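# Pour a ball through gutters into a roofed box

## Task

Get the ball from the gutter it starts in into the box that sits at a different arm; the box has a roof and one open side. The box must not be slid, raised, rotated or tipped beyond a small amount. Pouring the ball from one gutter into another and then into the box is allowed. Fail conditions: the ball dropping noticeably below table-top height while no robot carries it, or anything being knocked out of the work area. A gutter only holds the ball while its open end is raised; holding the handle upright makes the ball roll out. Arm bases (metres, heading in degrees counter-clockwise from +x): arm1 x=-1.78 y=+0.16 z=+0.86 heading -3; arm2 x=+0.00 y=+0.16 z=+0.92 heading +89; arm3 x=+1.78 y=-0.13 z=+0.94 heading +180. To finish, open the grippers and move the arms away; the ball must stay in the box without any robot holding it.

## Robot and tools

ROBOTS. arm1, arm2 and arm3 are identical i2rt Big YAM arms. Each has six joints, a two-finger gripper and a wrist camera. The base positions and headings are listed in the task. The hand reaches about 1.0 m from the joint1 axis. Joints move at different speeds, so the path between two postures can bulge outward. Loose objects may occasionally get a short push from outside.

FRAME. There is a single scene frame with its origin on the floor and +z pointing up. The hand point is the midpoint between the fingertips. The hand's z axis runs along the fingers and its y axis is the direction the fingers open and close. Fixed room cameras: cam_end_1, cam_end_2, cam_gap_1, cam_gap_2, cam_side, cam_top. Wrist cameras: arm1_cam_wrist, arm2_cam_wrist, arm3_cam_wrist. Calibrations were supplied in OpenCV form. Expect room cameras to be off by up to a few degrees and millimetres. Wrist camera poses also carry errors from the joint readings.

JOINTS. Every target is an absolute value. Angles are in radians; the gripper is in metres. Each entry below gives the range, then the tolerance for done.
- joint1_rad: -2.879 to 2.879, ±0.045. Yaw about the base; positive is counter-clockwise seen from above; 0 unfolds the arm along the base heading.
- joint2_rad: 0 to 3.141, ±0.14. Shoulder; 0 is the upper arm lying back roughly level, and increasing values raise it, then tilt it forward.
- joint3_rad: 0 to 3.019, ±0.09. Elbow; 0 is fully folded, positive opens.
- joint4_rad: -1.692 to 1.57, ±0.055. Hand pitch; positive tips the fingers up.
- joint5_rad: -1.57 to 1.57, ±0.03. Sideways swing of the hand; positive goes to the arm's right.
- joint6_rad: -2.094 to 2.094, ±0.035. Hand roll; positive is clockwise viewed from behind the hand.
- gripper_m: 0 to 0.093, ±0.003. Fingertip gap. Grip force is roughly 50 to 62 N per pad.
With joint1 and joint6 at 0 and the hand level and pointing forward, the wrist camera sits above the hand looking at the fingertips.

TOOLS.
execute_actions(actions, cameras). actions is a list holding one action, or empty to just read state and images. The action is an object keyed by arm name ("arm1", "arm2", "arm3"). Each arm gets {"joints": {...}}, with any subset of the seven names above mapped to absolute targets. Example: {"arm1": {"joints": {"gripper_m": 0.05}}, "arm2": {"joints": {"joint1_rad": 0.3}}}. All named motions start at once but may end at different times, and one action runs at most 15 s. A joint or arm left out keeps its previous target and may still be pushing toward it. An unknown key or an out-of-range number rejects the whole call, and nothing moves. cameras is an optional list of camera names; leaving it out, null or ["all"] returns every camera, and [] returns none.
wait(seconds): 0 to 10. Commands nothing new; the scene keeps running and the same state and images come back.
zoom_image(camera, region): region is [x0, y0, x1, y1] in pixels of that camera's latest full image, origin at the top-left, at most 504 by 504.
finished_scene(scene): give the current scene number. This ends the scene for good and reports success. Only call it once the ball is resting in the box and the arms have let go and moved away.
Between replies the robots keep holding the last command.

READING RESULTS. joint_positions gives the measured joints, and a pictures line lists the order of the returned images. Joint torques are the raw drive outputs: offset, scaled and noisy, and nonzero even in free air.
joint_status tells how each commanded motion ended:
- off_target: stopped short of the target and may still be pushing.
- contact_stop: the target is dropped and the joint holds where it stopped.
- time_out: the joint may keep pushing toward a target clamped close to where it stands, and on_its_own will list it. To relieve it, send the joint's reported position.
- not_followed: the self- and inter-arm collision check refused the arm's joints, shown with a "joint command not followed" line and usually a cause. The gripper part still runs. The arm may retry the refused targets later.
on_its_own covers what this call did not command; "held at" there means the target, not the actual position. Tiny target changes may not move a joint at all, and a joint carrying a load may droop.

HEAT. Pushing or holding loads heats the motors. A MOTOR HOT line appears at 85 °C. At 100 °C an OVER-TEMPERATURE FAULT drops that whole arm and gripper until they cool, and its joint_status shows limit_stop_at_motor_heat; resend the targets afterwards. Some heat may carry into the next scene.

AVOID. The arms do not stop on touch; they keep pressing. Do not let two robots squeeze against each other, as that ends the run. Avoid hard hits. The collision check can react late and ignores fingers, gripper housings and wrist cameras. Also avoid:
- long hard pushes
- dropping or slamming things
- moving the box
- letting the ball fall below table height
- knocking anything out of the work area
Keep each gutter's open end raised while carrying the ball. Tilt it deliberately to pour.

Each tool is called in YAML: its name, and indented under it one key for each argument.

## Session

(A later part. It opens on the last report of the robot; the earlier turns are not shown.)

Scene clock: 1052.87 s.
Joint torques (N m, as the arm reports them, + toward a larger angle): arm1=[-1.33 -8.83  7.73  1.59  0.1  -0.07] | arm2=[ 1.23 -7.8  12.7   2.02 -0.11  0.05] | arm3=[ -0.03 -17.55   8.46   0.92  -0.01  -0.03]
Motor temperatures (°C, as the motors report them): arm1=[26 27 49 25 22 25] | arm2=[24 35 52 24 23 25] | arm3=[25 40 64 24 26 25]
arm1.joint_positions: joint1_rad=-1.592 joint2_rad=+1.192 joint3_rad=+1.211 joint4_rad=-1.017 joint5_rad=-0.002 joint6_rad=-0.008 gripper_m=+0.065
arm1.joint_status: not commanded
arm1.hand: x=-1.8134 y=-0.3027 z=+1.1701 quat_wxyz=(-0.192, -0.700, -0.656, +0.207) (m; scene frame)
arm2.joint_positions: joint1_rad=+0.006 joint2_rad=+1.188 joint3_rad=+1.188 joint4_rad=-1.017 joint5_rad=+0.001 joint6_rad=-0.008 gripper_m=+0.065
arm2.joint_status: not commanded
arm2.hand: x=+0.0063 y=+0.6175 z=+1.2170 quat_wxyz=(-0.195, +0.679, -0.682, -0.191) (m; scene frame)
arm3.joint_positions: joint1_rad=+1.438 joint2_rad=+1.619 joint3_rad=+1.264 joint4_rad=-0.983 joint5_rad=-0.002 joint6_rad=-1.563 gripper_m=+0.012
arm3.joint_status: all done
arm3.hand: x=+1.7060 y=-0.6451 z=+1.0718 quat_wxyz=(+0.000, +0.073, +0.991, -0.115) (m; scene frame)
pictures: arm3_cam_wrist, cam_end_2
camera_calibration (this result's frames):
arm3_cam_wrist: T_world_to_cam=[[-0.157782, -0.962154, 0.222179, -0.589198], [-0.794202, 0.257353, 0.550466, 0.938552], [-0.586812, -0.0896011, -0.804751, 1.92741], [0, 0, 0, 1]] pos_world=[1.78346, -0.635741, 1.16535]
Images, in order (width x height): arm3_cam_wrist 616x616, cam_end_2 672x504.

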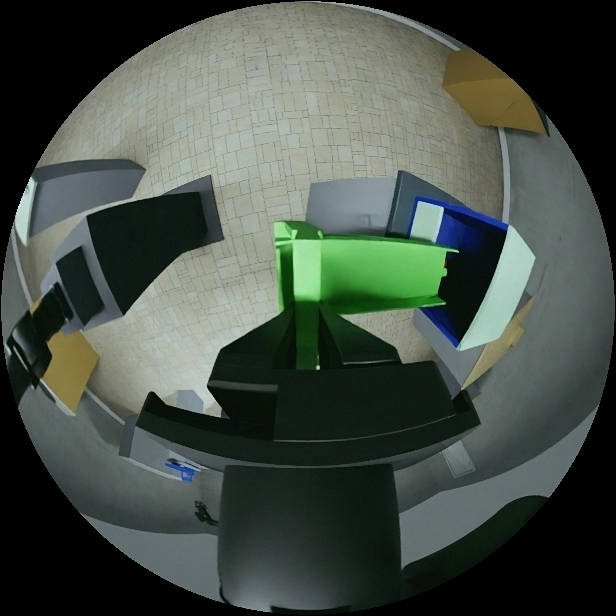

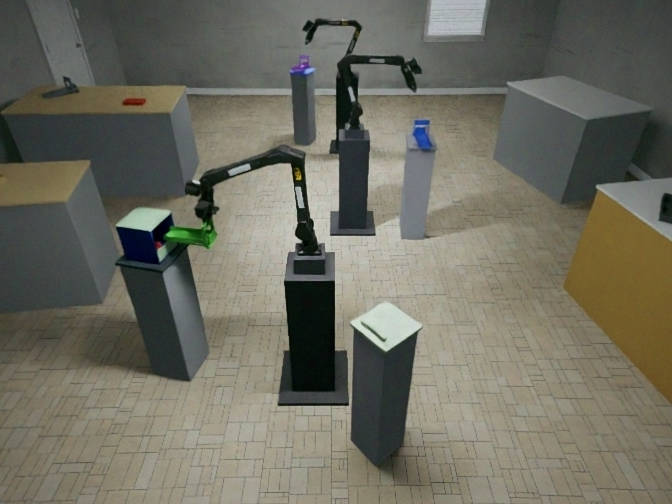

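execute_actions:
  actions:
    - {"arm3":{"joints":{"joint2_rad":1.40,"joint3_rad":1.06,"joint4_rad":-0.90}}}
  cameras: ["cam_end_2"]

Scene clock: 1060.20 s.
Joint torques (N m, as the arm reports them, + toward a larger angle): arm1=[-1.27 -8.86  7.7   1.63  0.09 -0.07] | arm2=[ 1.22 -7.74 12.7   2.01 -0.11  0.05] | arm3=[ -1.52 -13.13   8.44   1.25   0.02   0.01]
Motor temperatures (°C, as the motors report them): arm1=[26 27 49 25 22 25] | arm2=[24 35 52 24 23 25] | arm3=[25 39 63 24 26 25]
arm1.joint_positions: joint1_rad=-1.592 joint2_rad=+1.192 joint3_rad=+1.211 joint4_rad=-1.017 joint5_rad=-0.002 joint6_rad=-0.008 gripper_m=+0.065
arm1.joint_status: not commanded
arm1.hand: x=-1.8134 y=-0.3027 z=+1.1701 quat_wxyz=(-0.192, -0.700, -0.656, +0.207) (m; scene frame)
arm2.joint_positions: joint1_rad=+0.006 joint2_rad=+1.188 joint3_rad=+1.188 joint4_rad=-1.017 joint5_rad=+0.001 joint6_rad=-0.008 gripper_m=+0.065
arm2.joint_status: not commanded
arm2.hand: x=+0.0063 y=+0.6175 z=+1.2170 quat_wxyz=(-0.195, +0.679, -0.682, -0.191) (m; scene frame)
arm3.joint_positions: joint1_rad=+1.438 joint2_rad=+1.404 joint3_rad=+1.053 joint4_rad=-0.916 joint5_rad=-0.002 joint6_rad=-1.563 gripper_m=+0.012
arm3.joint_status: all done
arm3.hand: x=+1.7147 y=-0.5816 z=+1.0881 quat_wxyz=(-0.003, +0.073, +0.986, -0.150) (m; scene frame)
pictures: cam_end_2
Images, in order (width x height): cam_end_2 672x504.

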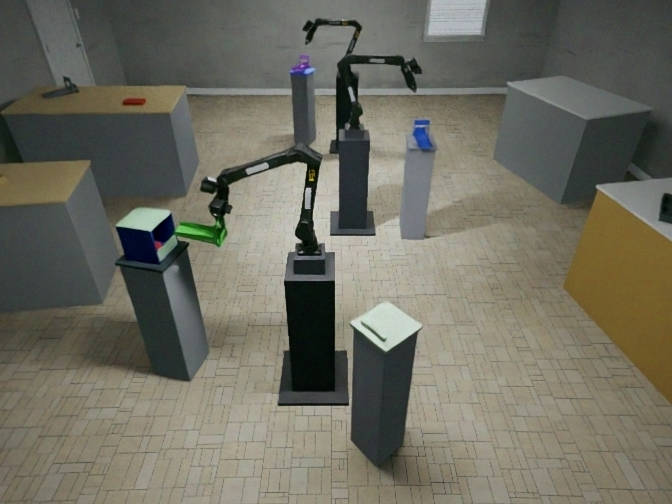

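execute_actions:
  actions:
    - {"arm3":{"joints":{"joint1_rad":-2.295,"joint2_rad":1.36,"joint5_rad":0.164,"joint6_rad":0.165}}}
  cameras: ["cam_end_2","arm3_cam_wrist"]

Scene clock: 1071.07 s.
Joint torques (N m, as the arm reports them, + toward a larger angle): arm1=[-1.25 -8.76  7.68  1.62  0.1  -0.07] | arm2=[ 1.26 -7.73 12.71  2.02 -0.11  0.05] | arm3=[  0.5  -13.53   8.55   1.24   0.21   0.14]
Motor temperatures (°C, as the motors report them): arm1=[26 27 49 25 22 25] | arm2=[24 35 52 24 23 25] | arm3=[25 38 63 24 26 25]
arm1.joint_positions: joint1_rad=-1.592 joint2_rad=+1.192 joint3_rad=+1.211 joint4_rad=-1.017 joint5_rad=-0.002 joint6_rad=-0.008 gripper_m=+0.065
arm1.joint_status: not commanded
arm1.hand: x=-1.8134 y=-0.3027 z=+1.1701 quat_wxyz=(-0.192, -0.700, -0.656, +0.207) (m; scene frame)
arm2.joint_positions: joint1_rad=+0.006 joint2_rad=+1.188 joint3_rad=+1.188 joint4_rad=-1.017 joint5_rad=+0.001 joint6_rad=-0.008 gripper_m=+0.065
arm2.joint_status: not commanded
arm2.hand: x=+0.0063 y=+0.6175 z=+1.2170 quat_wxyz=(-0.195, +0.679, -0.682, -0.191) (m; scene frame)
arm3.joint_positions: joint1_rad=-2.296 joint2_rad=+1.386 joint3_rad=+1.053 joint4_rad=-0.906 joint5_rad=+0.163 joint6_rad=+0.158 gripper_m=+0.012
arm3.joint_status: all done
arm3.hand: x=+2.1057 y=+0.1956 z=+1.1049 quat_wxyz=(-0.189, +0.316, -0.930, -0.007) (m; scene frame)
pictures: arm3_cam_wrist, cam_end_2
camera_calibration (this result's frames):
arm3_cam_wrist: T_world_to_cam=[[0.582218, -0.807203, 0.0971909, -1.17506], [-0.799618, -0.54688, 0.248061, 1.52424], [-0.147084, -0.222141, -0.963857, 1.5397], [0, 0, 0, 1]] pos_world=[2.12941, 0.227099, 1.22015]
Images, in order (width x height): arm3_cam_wrist 616x616, cam_end_2 672x504.

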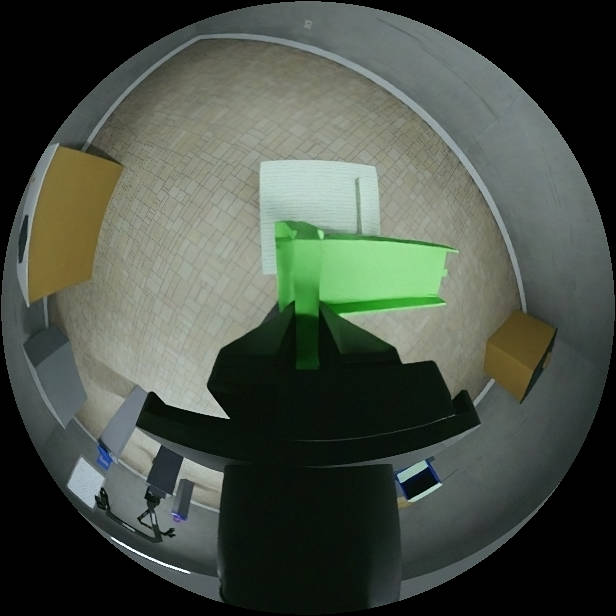

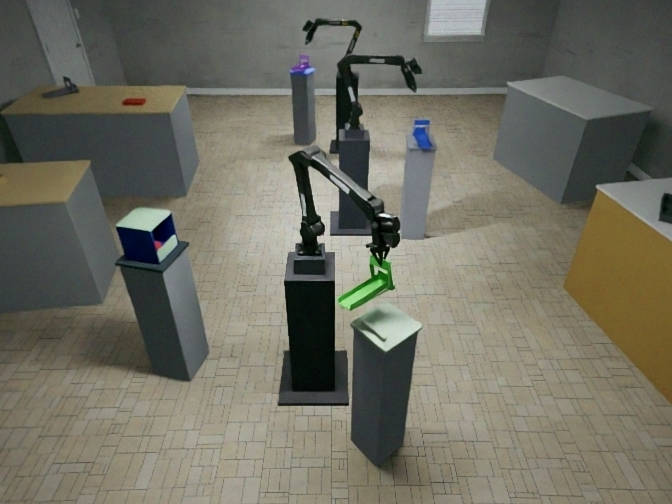

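execute_actions:
  actions:
    - {"arm3":{"joints":{"joint1_rad":-2.28,"joint2_rad":1.62,"joint3_rad":1.555,"joint4_rad":-1.12,"joint6_rad":0.17}}}
  cameras: ["cam_end_2","arm3_cam_wrist"]

execute_actions:
  actions:
    - {"arm3":{"joints":{"joint2_rad":1.82}}}
  cameras: ["cam_end_2","arm3_cam_wrist"]

Scene clock: 1079.50 s.
Joint torques (N m, as the arm reports them, + toward a larger angle): arm1=[-1.31 -8.78  7.73  1.65  0.1  -0.07] | arm2=[ 1.24 -7.73 12.69  2.02 -0.11  0.05] | arm3=[  0.56 -17.96  12.17   0.58   0.21   0.16]
Motor temperatures (°C, as the motors report them): arm1=[26 27 49 25 22 25] | arm2=[24 35 52 24 23 25] | arm3=[25 38 63 24 26 25]
arm1.joint_positions: joint1_rad=-1.592 joint2_rad=+1.192 joint3_rad=+1.211 joint4_rad=-1.017 joint5_rad=-0.002 joint6_rad=-0.008 gripper_m=+0.065
arm1.joint_status: not commanded
arm1.hand: x=-1.8134 y=-0.3027 z=+1.1701 quat_wxyz=(-0.192, -0.700, -0.656, +0.207) (m; scene frame)
arm2.joint_positions: joint1_rad=+0.006 joint2_rad=+1.188 joint3_rad=+1.188 joint4_rad=-1.017 joint5_rad=+0.001 joint6_rad=-0.008 gripper_m=+0.065
arm2.joint_status: not commanded
arm2.hand: x=+0.0063 y=+0.6175 z=+1.2170 quat_wxyz=(-0.195, +0.679, -0.682, -0.191) (m; scene frame)
arm3.joint_positions: joint1_rad=-2.292 joint2_rad=+1.631 joint3_rad=+1.504 joint4_rad=-1.114 joint5_rad=+0.163 joint6_rad=+0.163 gripper_m=+0.012
arm3.joint_status: all done
arm3.hand: x=+2.1774 y=+0.2794 z=+1.1717 quat_wxyz=(-0.188, +0.315, -0.930, -0.008) (m; scene frame)
pictures: arm3_cam_wrist, cam_end_2
camera_calibration (this result's frames):
arm3_cam_wrist: T_world_to_cam=[[0.581551, -0.807893, 0.0954377, -1.15193], [-0.799714, -0.546226, 0.249188, 1.60952], [-0.149186, -0.221238, -0.963741, 1.63738], [0, 0, 0, 1]] pos_world=[2.20134, 0.310778, 1.28688]
Images, in order (width x height): arm3_cam_wrist 616x616, cam_end_2 672x504.

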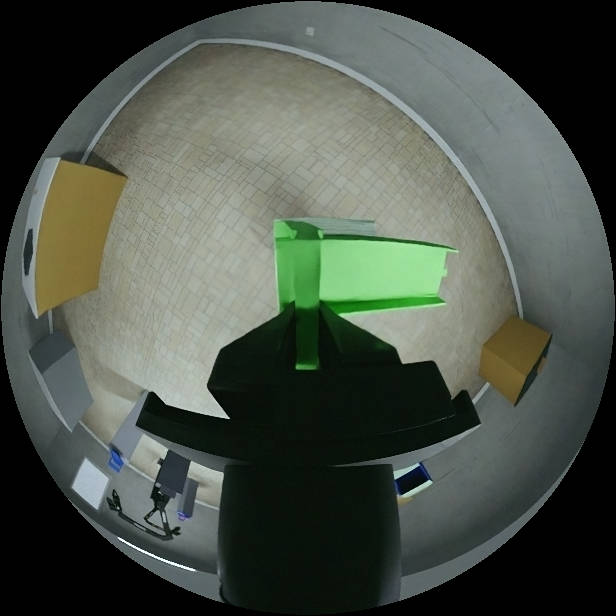

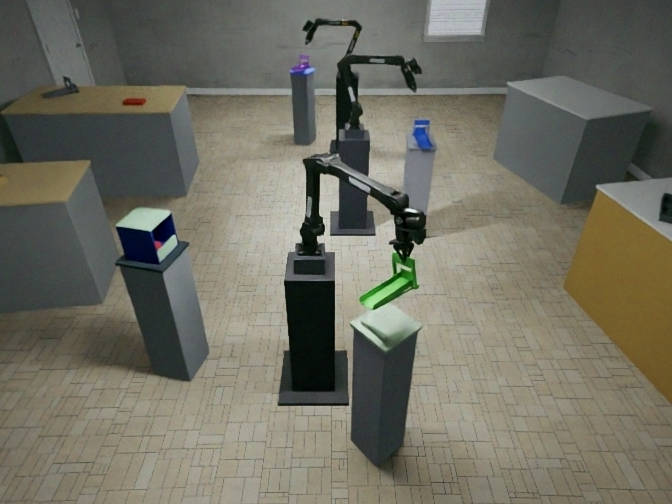

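Scene clock: 1080.73 s.
Joint torques (N m, as the arm reports them, + toward a larger angle): arm1=[-1.26 -8.75  7.72  1.59  0.1  -0.08] | arm2=[ 1.26 -7.76 12.7   2.02 -0.11  0.05] | arm3=[  1.   -22.69  11.11   0.41   0.29   0.13]
Motor temperatures (°C, as the motors report them): arm1=[26 27 49 25 22 25] | arm2=[24 35 52 24 23 25] | arm3=[25 38 63 24 26 25]
arm1.joint_positions: joint1_rad=-1.592 joint2_rad=+1.192 joint3_rad=+1.211 joint4_rad=-1.017 joint5_rad=-0.002 joint6_rad=-0.008 gripper_m=+0.065
arm1.joint_status: not commanded
arm1.hand: x=-1.8134 y=-0.3027 z=+1.1701 quat_wxyz=(-0.192, -0.700, -0.656, +0.207) (m; scene frame)
arm2.joint_positions: joint1_rad=+0.006 joint2_rad=+1.188 joint3_rad=+1.188 joint4_rad=-1.017 joint5_rad=+0.001 joint6_rad=-0.008 gripper_m=+0.065
arm2.joint_status: not commanded
arm2.hand: x=+0.0063 y=+0.6175 z=+1.2170 quat_wxyz=(-0.195, +0.679, -0.682, -0.191) (m; scene frame)
arm3.joint_positions: joint1_rad=-2.292 joint2_rad=+1.847 joint3_rad=+1.509 joint4_rad=-1.115 joint5_rad=+0.163 joint6_rad=+0.163 gripper_m=+0.012
arm3.joint_status: all done
arm3.hand: x=+2.1851 y=+0.2866 z=+1.0536 quat_wxyz=(-0.097, +0.327, -0.939, +0.044) (m; scene frame)
pictures: arm3_cam_wrist, cam_end_2
camera_calibration (this result's frames):
arm3_cam_wrist: T_world_to_cam=[[0.596751, -0.790279, 0.139093, -1.22358], [-0.751742, -0.489965, 0.441383, 1.32564], [-0.280665, -0.367958, -0.886473, 1.77426], [0, 0, 0, 1]] pos_world=[2.22469, 0.335405, 1.15791]
Images, in order (width x height): arm3_cam_wrist 616x616, cam_end_2 672x504.

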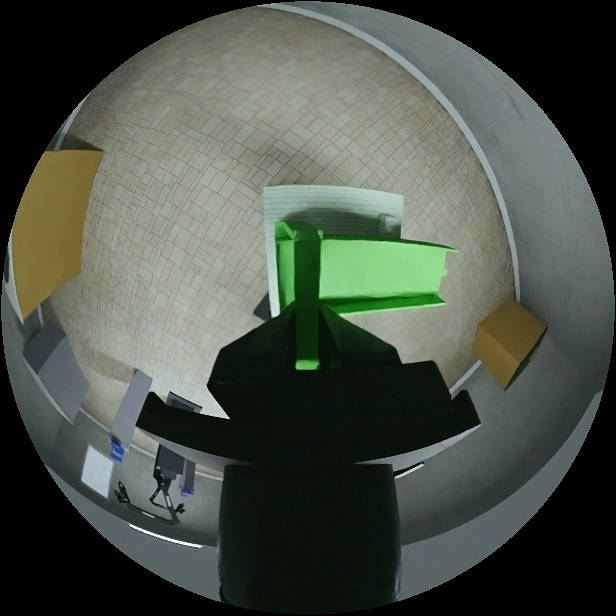

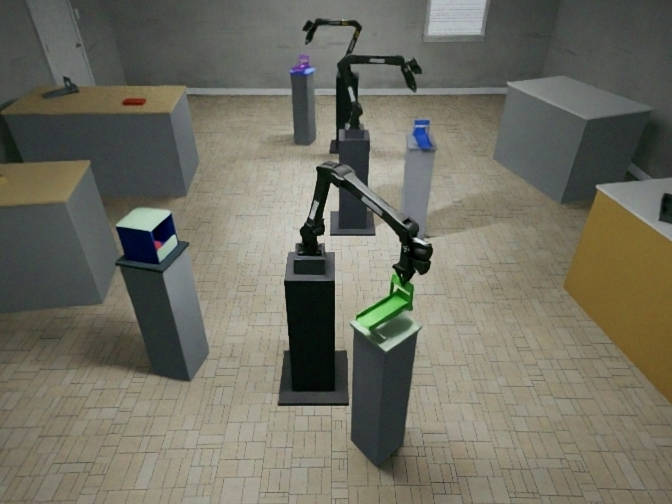

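execute_actions:
  actions:
    - {"arm3":{"joints":{"joint2_rad":1.86,"joint3_rad":1.455,"joint4_rad":-1.0}}}
  cameras: ["cam_end_2"]

execute_actions:
  actions:
    - {"arm3":{"joints":{"joint2_rad":1.89,"joint3_rad":1.415,"joint4_rad":-0.925}}}
  cameras: ["cam_end_2","arm3_cam_wrist"]

zoom_image:
  camera: "cam_end_2"
  region: [330, 250, 470, 370]

Scene clock: 1087.97 s.
Joint torques (N m, as the arm reports them, + toward a larger angle): arm1=[-1.31 -8.78  7.71  1.61  0.09 -0.08] | arm2=[ 1.28 -7.78 12.69  2.03 -0.12  0.05] | arm3=[  0.99 -18.89   8.37   0.92   0.28   0.12]
Motor temperatures (°C, as the motors report them): arm1=[26 26 49 25 22 25] | arm2=[24 35 52 24 23 25] | arm3=[25 39 64 24 26 25]
arm1.joint_positions: joint1_rad=-1.592 joint2_rad=+1.192 joint3_rad=+1.211 joint4_rad=-1.017 joint5_rad=-0.002 joint6_rad=-0.008 gripper_m=+0.065
arm1.joint_status: not commanded
arm1.hand: x=-1.8134 y=-0.3027 z=+1.1701 quat_wxyz=(-0.192, -0.700, -0.656, +0.207) (m; scene frame)
arm2.joint_positions: joint1_rad=+0.006 joint2_rad=+1.188 joint3_rad=+1.188 joint4_rad=-1.017 joint5_rad=+0.001 joint6_rad=-0.008 gripper_m=+0.065
arm2.joint_status: not commanded
arm2.hand: x=+0.0063 y=+0.6175 z=+1.2170 quat_wxyz=(-0.195, +0.679, -0.682, -0.191) (m; scene frame)
arm3.joint_positions: joint1_rad=-2.292 joint2_rad=+1.860 joint3_rad=+1.448 joint4_rad=-1.013 joint5_rad=+0.163 joint6_rad=+0.163 gripper_m=+0.012
arm3.joint_status: all done
arm3.hand: x=+2.1859 y=+0.2872 z=+1.0258 quat_wxyz=(-0.109, +0.326, -0.938, +0.037) (m; scene frame)
pictures: cam_end_2
Images, in order (width x height): cam_end_2 672x504.

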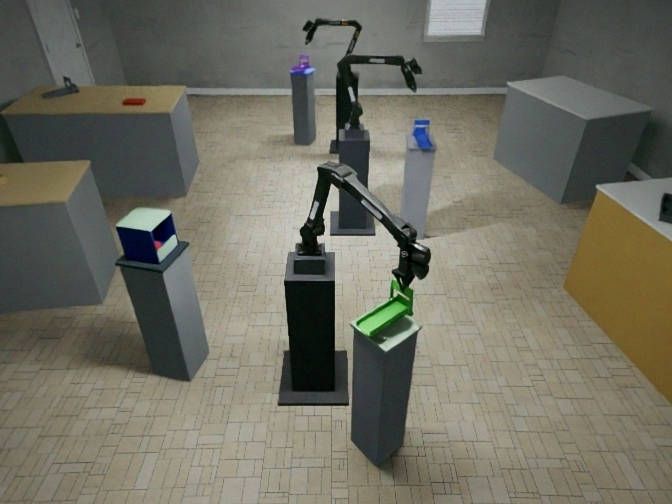

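Scene clock: 1088.77 s.
Joint torques (N m, as the arm reports them, + toward a larger angle): arm1=[-1.32 -8.65  7.71  1.61  0.1  -0.07] | arm2=[ 1.25 -7.69 12.69  2.02 -0.12  0.05] | arm3=[  1.01 -19.57   7.73   1.23   0.1    0.16]
Motor temperatures (°C, as the motors report them): arm1=[26 26 49 25 22 25] | arm2=[24 35 52 24 23 25] | arm3=[25 39 64 24 26 25]
arm1.joint_positions: joint1_rad=-1.592 joint2_rad=+1.192 joint3_rad=+1.211 joint4_rad=-1.017 joint5_rad=-0.002 joint6_rad=-0.008 gripper_m=+0.065
arm1.joint_status: not commanded
arm1.hand: x=-1.8134 y=-0.3027 z=+1.1701 quat_wxyz=(-0.192, -0.700, -0.656, +0.207) (m; scene frame)
arm2.joint_positions: joint1_rad=+0.006 joint2_rad=+1.188 joint3_rad=+1.188 joint4_rad=-1.017 joint5_rad=+0.001 joint6_rad=-0.008 gripper_m=+0.065
arm2.joint_status: not commanded
arm2.hand: x=+0.0063 y=+0.6175 z=+1.2170 quat_wxyz=(-0.195, +0.679, -0.682, -0.191) (m; scene frame)
arm3.joint_positions: joint1_rad=-2.291 joint2_rad=+1.889 joint3_rad=+1.411 joint4_rad=-0.940 joint5_rad=+0.165 joint6_rad=+0.163 gripper_m=+0.012
arm3.joint_status: all done
arm3.hand: x=+2.1866 y=+0.2879 z=+0.9984 quat_wxyz=(-0.112, +0.326, -0.938, +0.037) (m; scene frame)
pictures: arm3_cam_wrist, cam_end_2
camera_calibration (this result's frames):
arm3_cam_wrist: T_world_to_cam=[[0.593884, -0.793165, 0.134875, -1.20444], [-0.761976, -0.500686, 0.410739, 1.40786], [-0.258253, -0.346703, -0.901722, 1.68632], [0, 0, 0, 1]] pos_world=[2.22355, 0.334232, 1.10478]
Images, in order (width x height): arm3_cam_wrist 616x616, cam_end_2 672x504.

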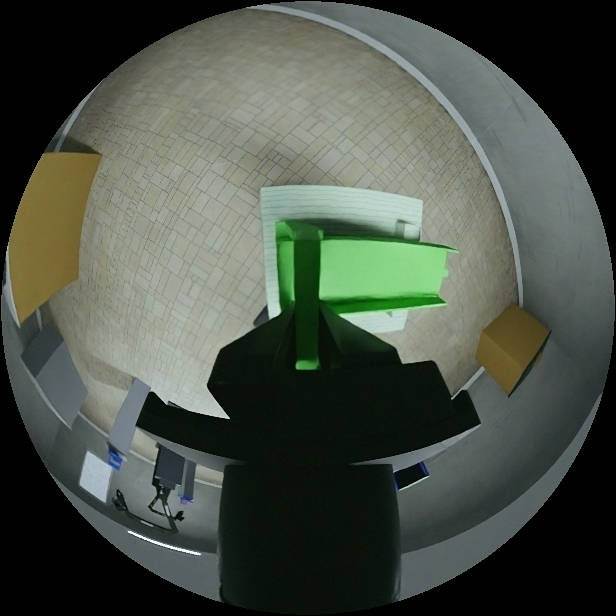

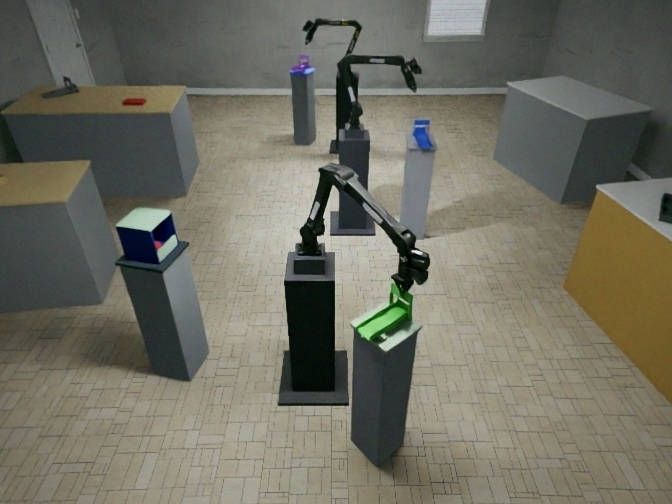

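Region (330, 250, 470, 370) of cam_end_2's 672x504 image, scaled by 3.600, with more detail than that image has; it fills the top 432 rows of this view, and the rest is white.

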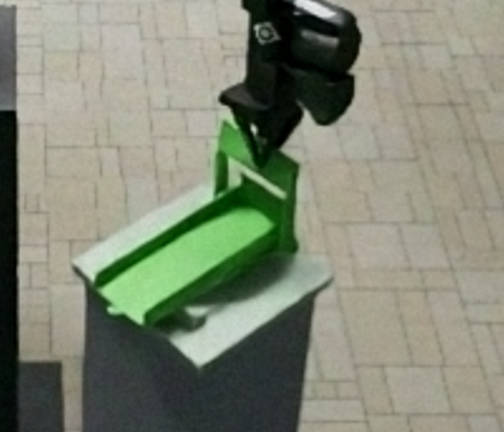

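execute_actions:
  actions: []
  cameras: ["cam_end_2","cam_top"]

Scene clock: 1097.67 s.
Joint torques (N m, as the arm reports them, + toward a larger angle): arm1=[-1.29 -8.72  7.69  1.64  0.09 -0.07] | arm2=[ 1.25 -7.75 12.7   2.02 -0.11  0.05] | arm3=[  1.11 -20.01   7.97   1.12   0.18   0.14]
Motor temperatures (°C, as the motors report them): arm1=[26 26 49 25 22 25] | arm2=[24 34 52 24 23 25] | arm3=[25 39 62 24 26 25]
arm1.joint_positions: joint1_rad=-1.592 joint2_rad=+1.192 joint3_rad=+1.211 joint4_rad=-1.017 joint5_rad=-0.002 joint6_rad=-0.008 gripper_m=+0.065
arm1.joint_status: not commanded
arm1.hand: x=-1.8134 y=-0.3027 z=+1.1701 quat_wxyz=(-0.192, -0.700, -0.656, +0.207) (m; scene frame)
arm2.joint_positions: joint1_rad=+0.006 joint2_rad=+1.188 joint3_rad=+1.188 joint4_rad=-1.017 joint5_rad=+0.001 joint6_rad=-0.008 gripper_m=+0.065
arm2.joint_status: not commanded
arm2.hand: x=+0.0063 y=+0.6175 z=+1.2170 quat_wxyz=(-0.195, +0.679, -0.682, -0.191) (m; scene frame)
arm3.joint_positions: joint1_rad=-2.291 joint2_rad=+1.889 joint3_rad=+1.411 joint4_rad=-0.940 joint5_rad=+0.165 joint6_rad=+0.163 gripper_m=+0.012
arm3.joint_status: all done
arm3.hand: x=+2.1866 y=+0.2879 z=+0.9984 quat_wxyz=(-0.112, +0.326, -0.938, +0.037) (m; scene frame)
pictures: cam_end_2, cam_top
Images, in order (width x height): cam_end_2 672x504, cam_top 672x504.

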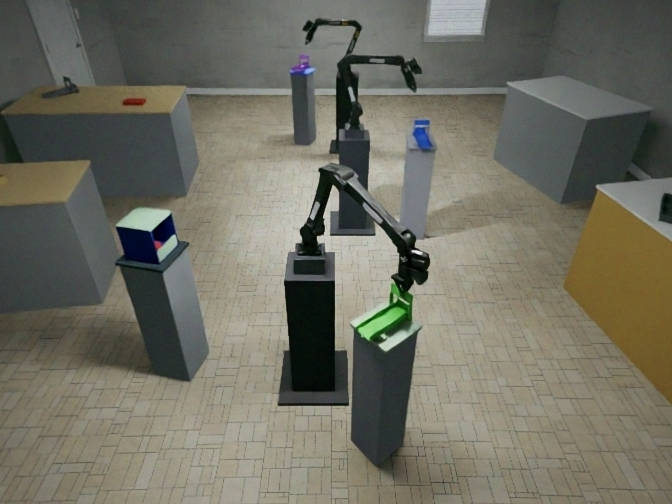

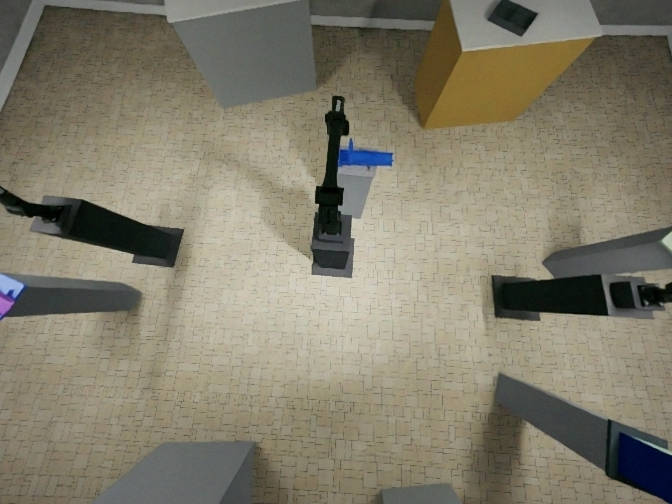

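execute_actions:
  actions:
    - {"arm3":{"joints":{"joint2_rad":1.905,"joint3_rad":1.400}}}
  cameras: []

execute_actions:
  actions:
    - {"arm3":{"joints":{"gripper_m":0.07}}}
  cameras: ["cam_end_2","arm3_cam_wrist"]

Scene clock: 1102.33 s.
Joint torques (N m, as the arm reports them, + toward a larger angle): arm1=[-1.21 -8.67  7.73  1.62  0.11 -0.07] | arm2=[ 1.24 -7.73 12.69  2.01 -0.11  0.05] | arm3=[  1.72 -18.34   6.74   0.98   0.05   0.09]
Motor temperatures (°C, as the motors report them): arm1=[26 26 49 25 22 25] | arm2=[24 34 52 24 23 25] | arm3=[25 39 62 24 26 25]
arm1.joint_positions: joint1_rad=-1.592 joint2_rad=+1.192 joint3_rad=+1.211 joint4_rad=-1.017 joint5_rad=-0.002 joint6_rad=-0.008 gripper_m=+0.065
arm1.joint_status: not commanded
arm1.hand: x=-1.8134 y=-0.3027 z=+1.1701 quat_wxyz=(-0.192, -0.700, -0.656, +0.207) (m; scene frame)
arm2.joint_positions: joint1_rad=+0.006 joint2_rad=+1.188 joint3_rad=+1.188 joint4_rad=-1.017 joint5_rad=+0.001 joint6_rad=-0.008 gripper_m=+0.065
arm2.joint_status: not commanded
arm2.hand: x=+0.0063 y=+0.6175 z=+1.2170 quat_wxyz=(-0.195, +0.679, -0.682, -0.191) (m; scene frame)
arm3.joint_positions: joint1_rad=-2.290 joint2_rad=+1.889 joint3_rad=+1.409 joint4_rad=-0.938 joint5_rad=+0.166 joint6_rad=+0.163 gripper_m=+0.012
arm3.joint_status: all done
arm3.hand: x=+2.1858 y=+0.2880 z=+0.9975 quat_wxyz=(-0.113, +0.326, -0.938, +0.037) (m; scene frame)
pictures: none
No camera images: the call's "cameras" was empty. Leave "cameras" out to get every camera's image.

Scene clock: 1102.97 s.
Joint torques (N m, as the arm reports them, + toward a larger angle): arm1=[-1.37 -8.6   7.7   1.61  0.09 -0.07] | arm2=[ 1.25 -7.73 12.69  2.02 -0.11  0.05] | arm3=[  0.65 -18.66   7.23   0.89   0.2    0.12]
Motor temperatures (°C, as the motors report them): arm1=[26 26 49 25 22 25] | arm2=[24 34 52 24 23 25] | arm3=[25 39 62 24 26 25]
arm1.joint_positions: joint1_rad=-1.592 joint2_rad=+1.192 joint3_rad=+1.211 joint4_rad=-1.017 joint5_rad=-0.002 joint6_rad=-0.008 gripper_m=+0.065
arm1.joint_status: not commanded
arm1.hand: x=-1.8134 y=-0.3027 z=+1.1701 quat_wxyz=(-0.192, -0.700, -0.656, +0.207) (m; scene frame)
arm2.joint_positions: joint1_rad=+0.006 joint2_rad=+1.188 joint3_rad=+1.188 joint4_rad=-1.017 joint5_rad=+0.001 joint6_rad=-0.008 gripper_m=+0.065
arm2.joint_status: not commanded
arm2.hand: x=+0.0063 y=+0.6175 z=+1.2170 quat_wxyz=(-0.195, +0.679, -0.682, -0.191) (m; scene frame)
arm3.joint_positions: joint1_rad=-2.290 joint2_rad=+1.889 joint3_rad=+1.404 joint4_rad=-0.936 joint5_rad=+0.164 joint6_rad=+0.163 gripper_m=+0.070
arm3.joint_status: all done
arm3.hand: x=+2.1844 y=+0.2870 z=+0.9956 quat_wxyz=(-0.110, +0.327, -0.938, +0.037) (m; scene frame)
pictures: arm3_cam_wrist, cam_end_2
camera_calibration (this result's frames):
arm3_cam_wrist: T_world_to_cam=[[0.595753, -0.791879, 0.134186, -1.20717], [-0.759596, -0.501235, 0.41446, 1.39806], [-0.260944, -0.348843, -0.90012, 1.6878], [0, 0, 0, 1]] pos_world=[2.22156, 0.333599, 1.10176]
Images, in order (width x height): arm3_cam_wrist 616x616, cam_end_2 672x504.

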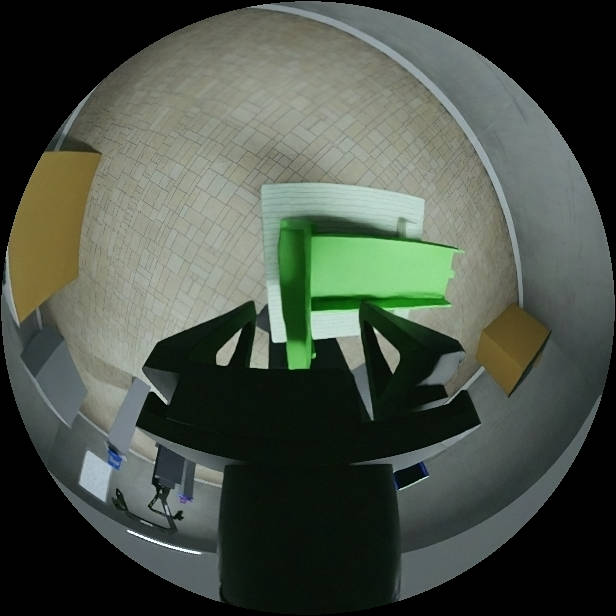

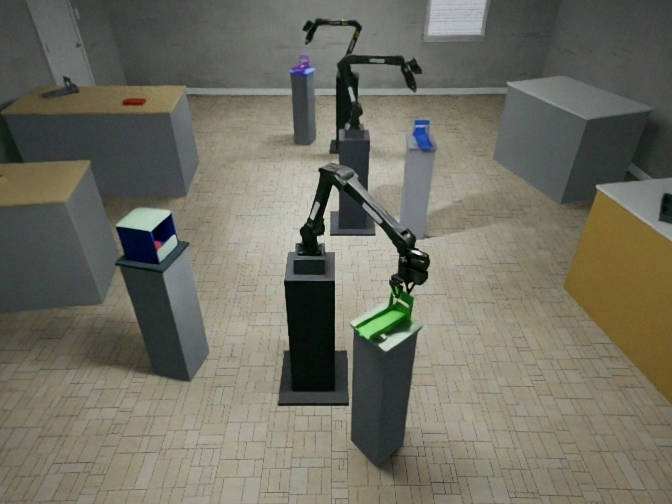

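Released. Lift away.

execute_actions:
  actions:
    - {"arm3":{"joints":{"joint2_rad":1.62}}}
  cameras: ["cam_end_2"]

Scene clock: 1109.77 s.
Joint torques (N m, as the arm reports them, + toward a larger angle): arm1=[-1.36 -8.78  7.72  1.62  0.09 -0.07] | arm2=[ 1.28 -7.77 12.71  2.03 -0.11  0.05] | arm3=[  2.1  -15.79   9.15   1.14   0.22   0.11]
Motor temperatures (°C, as the motors report them): arm1=[26 26 48 25 22 25] | arm2=[24 34 52 24 23 25] | arm3=[25 39 61 24 26 25]
arm1.joint_positions: joint1_rad=-1.592 joint2_rad=+1.192 joint3_rad=+1.211 joint4_rad=-1.017 joint5_rad=-0.002 joint6_rad=-0.008 gripper_m=+0.065
arm1.joint_status: not commanded
arm1.hand: x=-1.8134 y=-0.3027 z=+1.1701 quat_wxyz=(-0.192, -0.700, -0.656, +0.207) (m; scene frame)
arm2.joint_positions: joint1_rad=+0.006 joint2_rad=+1.188 joint3_rad=+1.188 joint4_rad=-1.017 joint5_rad=+0.001 joint6_rad=-0.008 gripper_m=+0.065
arm2.joint_status: not commanded
arm2.hand: x=+0.0063 y=+0.6175 z=+1.2170 quat_wxyz=(-0.195, +0.679, -0.682, -0.191) (m; scene frame)
arm3.joint_positions: joint1_rad=-2.290 joint2_rad=+1.613 joint3_rad=+1.388 joint4_rad=-0.935 joint5_rad=+0.164 joint6_rad=+0.163 gripper_m=+0.070
arm3.joint_status: all done
arm3.hand: x=+2.1802 y=+0.2842 z=+1.1432 quat_wxyz=(-0.223, +0.311, -0.924, -0.027) (m; scene frame)
pictures: cam_end_2
Images, in order (width x height): cam_end_2 672x504.

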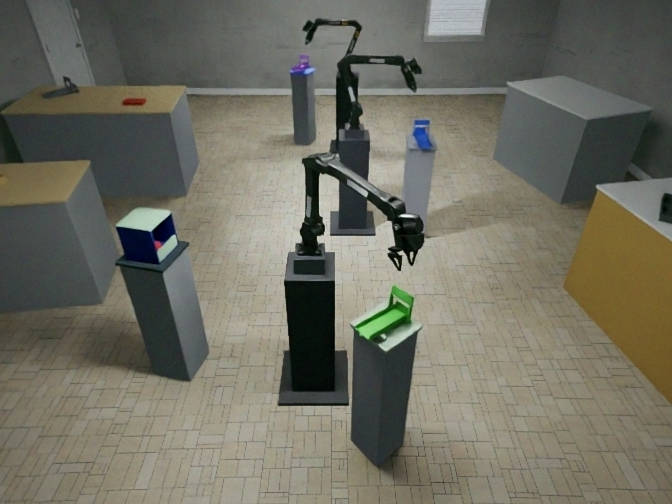

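execute_actions:
  actions:
    - {"arm3":{"joints":{"joint2_rad":1.3,"joint3_rad":1.3}}}
  cameras: ["cam_end_2"]

zoom_image:
  camera: "cam_end_2"
  region: [100, 180, 460, 400]

Scene clock: 1114.70 s.
Joint torques (N m, as the arm reports them, + toward a larger angle): arm1=[-1.21 -8.87  7.68  1.64  0.1  -0.08] | arm2=[ 1.23 -7.7  12.69  2.01 -0.11  0.05] | arm3=[  1.3  -10.63  10.13   1.21   0.18   0.14]
Motor temperatures (°C, as the motors report them): arm1=[26 26 48 25 22 25] | arm2=[24 34 52 24 23 25] | arm3=[25 39 62 24 26 25]
arm1.joint_positions: joint1_rad=-1.592 joint2_rad=+1.192 joint3_rad=+1.211 joint4_rad=-1.017 joint5_rad=-0.002 joint6_rad=-0.008 gripper_m=+0.065
arm1.joint_status: not commanded
arm1.hand: x=-1.8134 y=-0.3027 z=+1.1701 quat_wxyz=(-0.192, -0.700, -0.656, +0.207) (m; scene frame)
arm2.joint_positions: joint1_rad=+0.006 joint2_rad=+1.188 joint3_rad=+1.188 joint4_rad=-1.017 joint5_rad=+0.001 joint6_rad=-0.008 gripper_m=+0.065
arm2.joint_status: not commanded
arm2.hand: x=+0.0063 y=+0.6175 z=+1.2170 quat_wxyz=(-0.195, +0.679, -0.682, -0.191) (m; scene frame)
arm3.joint_positions: joint1_rad=-2.290 joint2_rad=+1.296 joint3_rad=+1.284 joint4_rad=-0.932 joint5_rad=+0.164 joint6_rad=+0.163 gripper_m=+0.070
arm3.joint_status: all done
arm3.hand: x=+2.1350 y=+0.2345 z=+1.2570 quat_wxyz=(-0.313, +0.294, -0.900, -0.079) (m; scene frame)
pictures: cam_end_2
Images, in order (width x height): cam_end_2 672x504.

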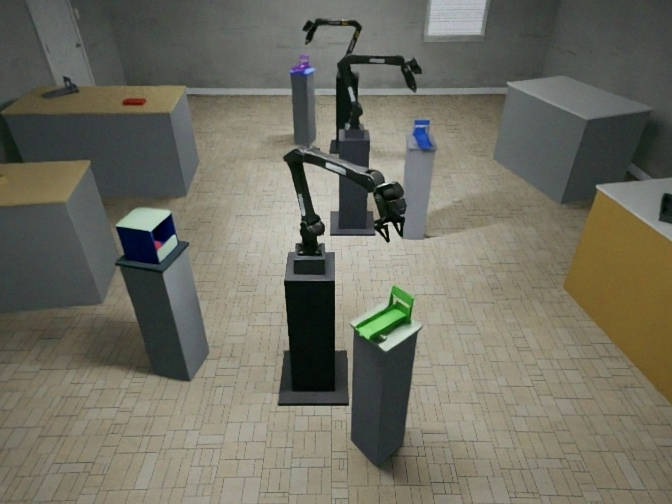

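Region (100, 180, 460, 400) of cam_end_2's 672x504 image, scaled by 1.400, with more detail than that image has.

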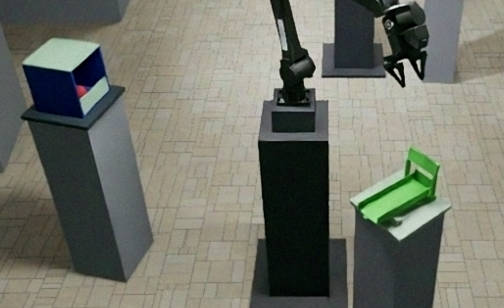

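The ball is in the box, the gutter is resting on its table and all three arms are clear.

finished_scene:
  scene: 2

The scene is finished: the task was done.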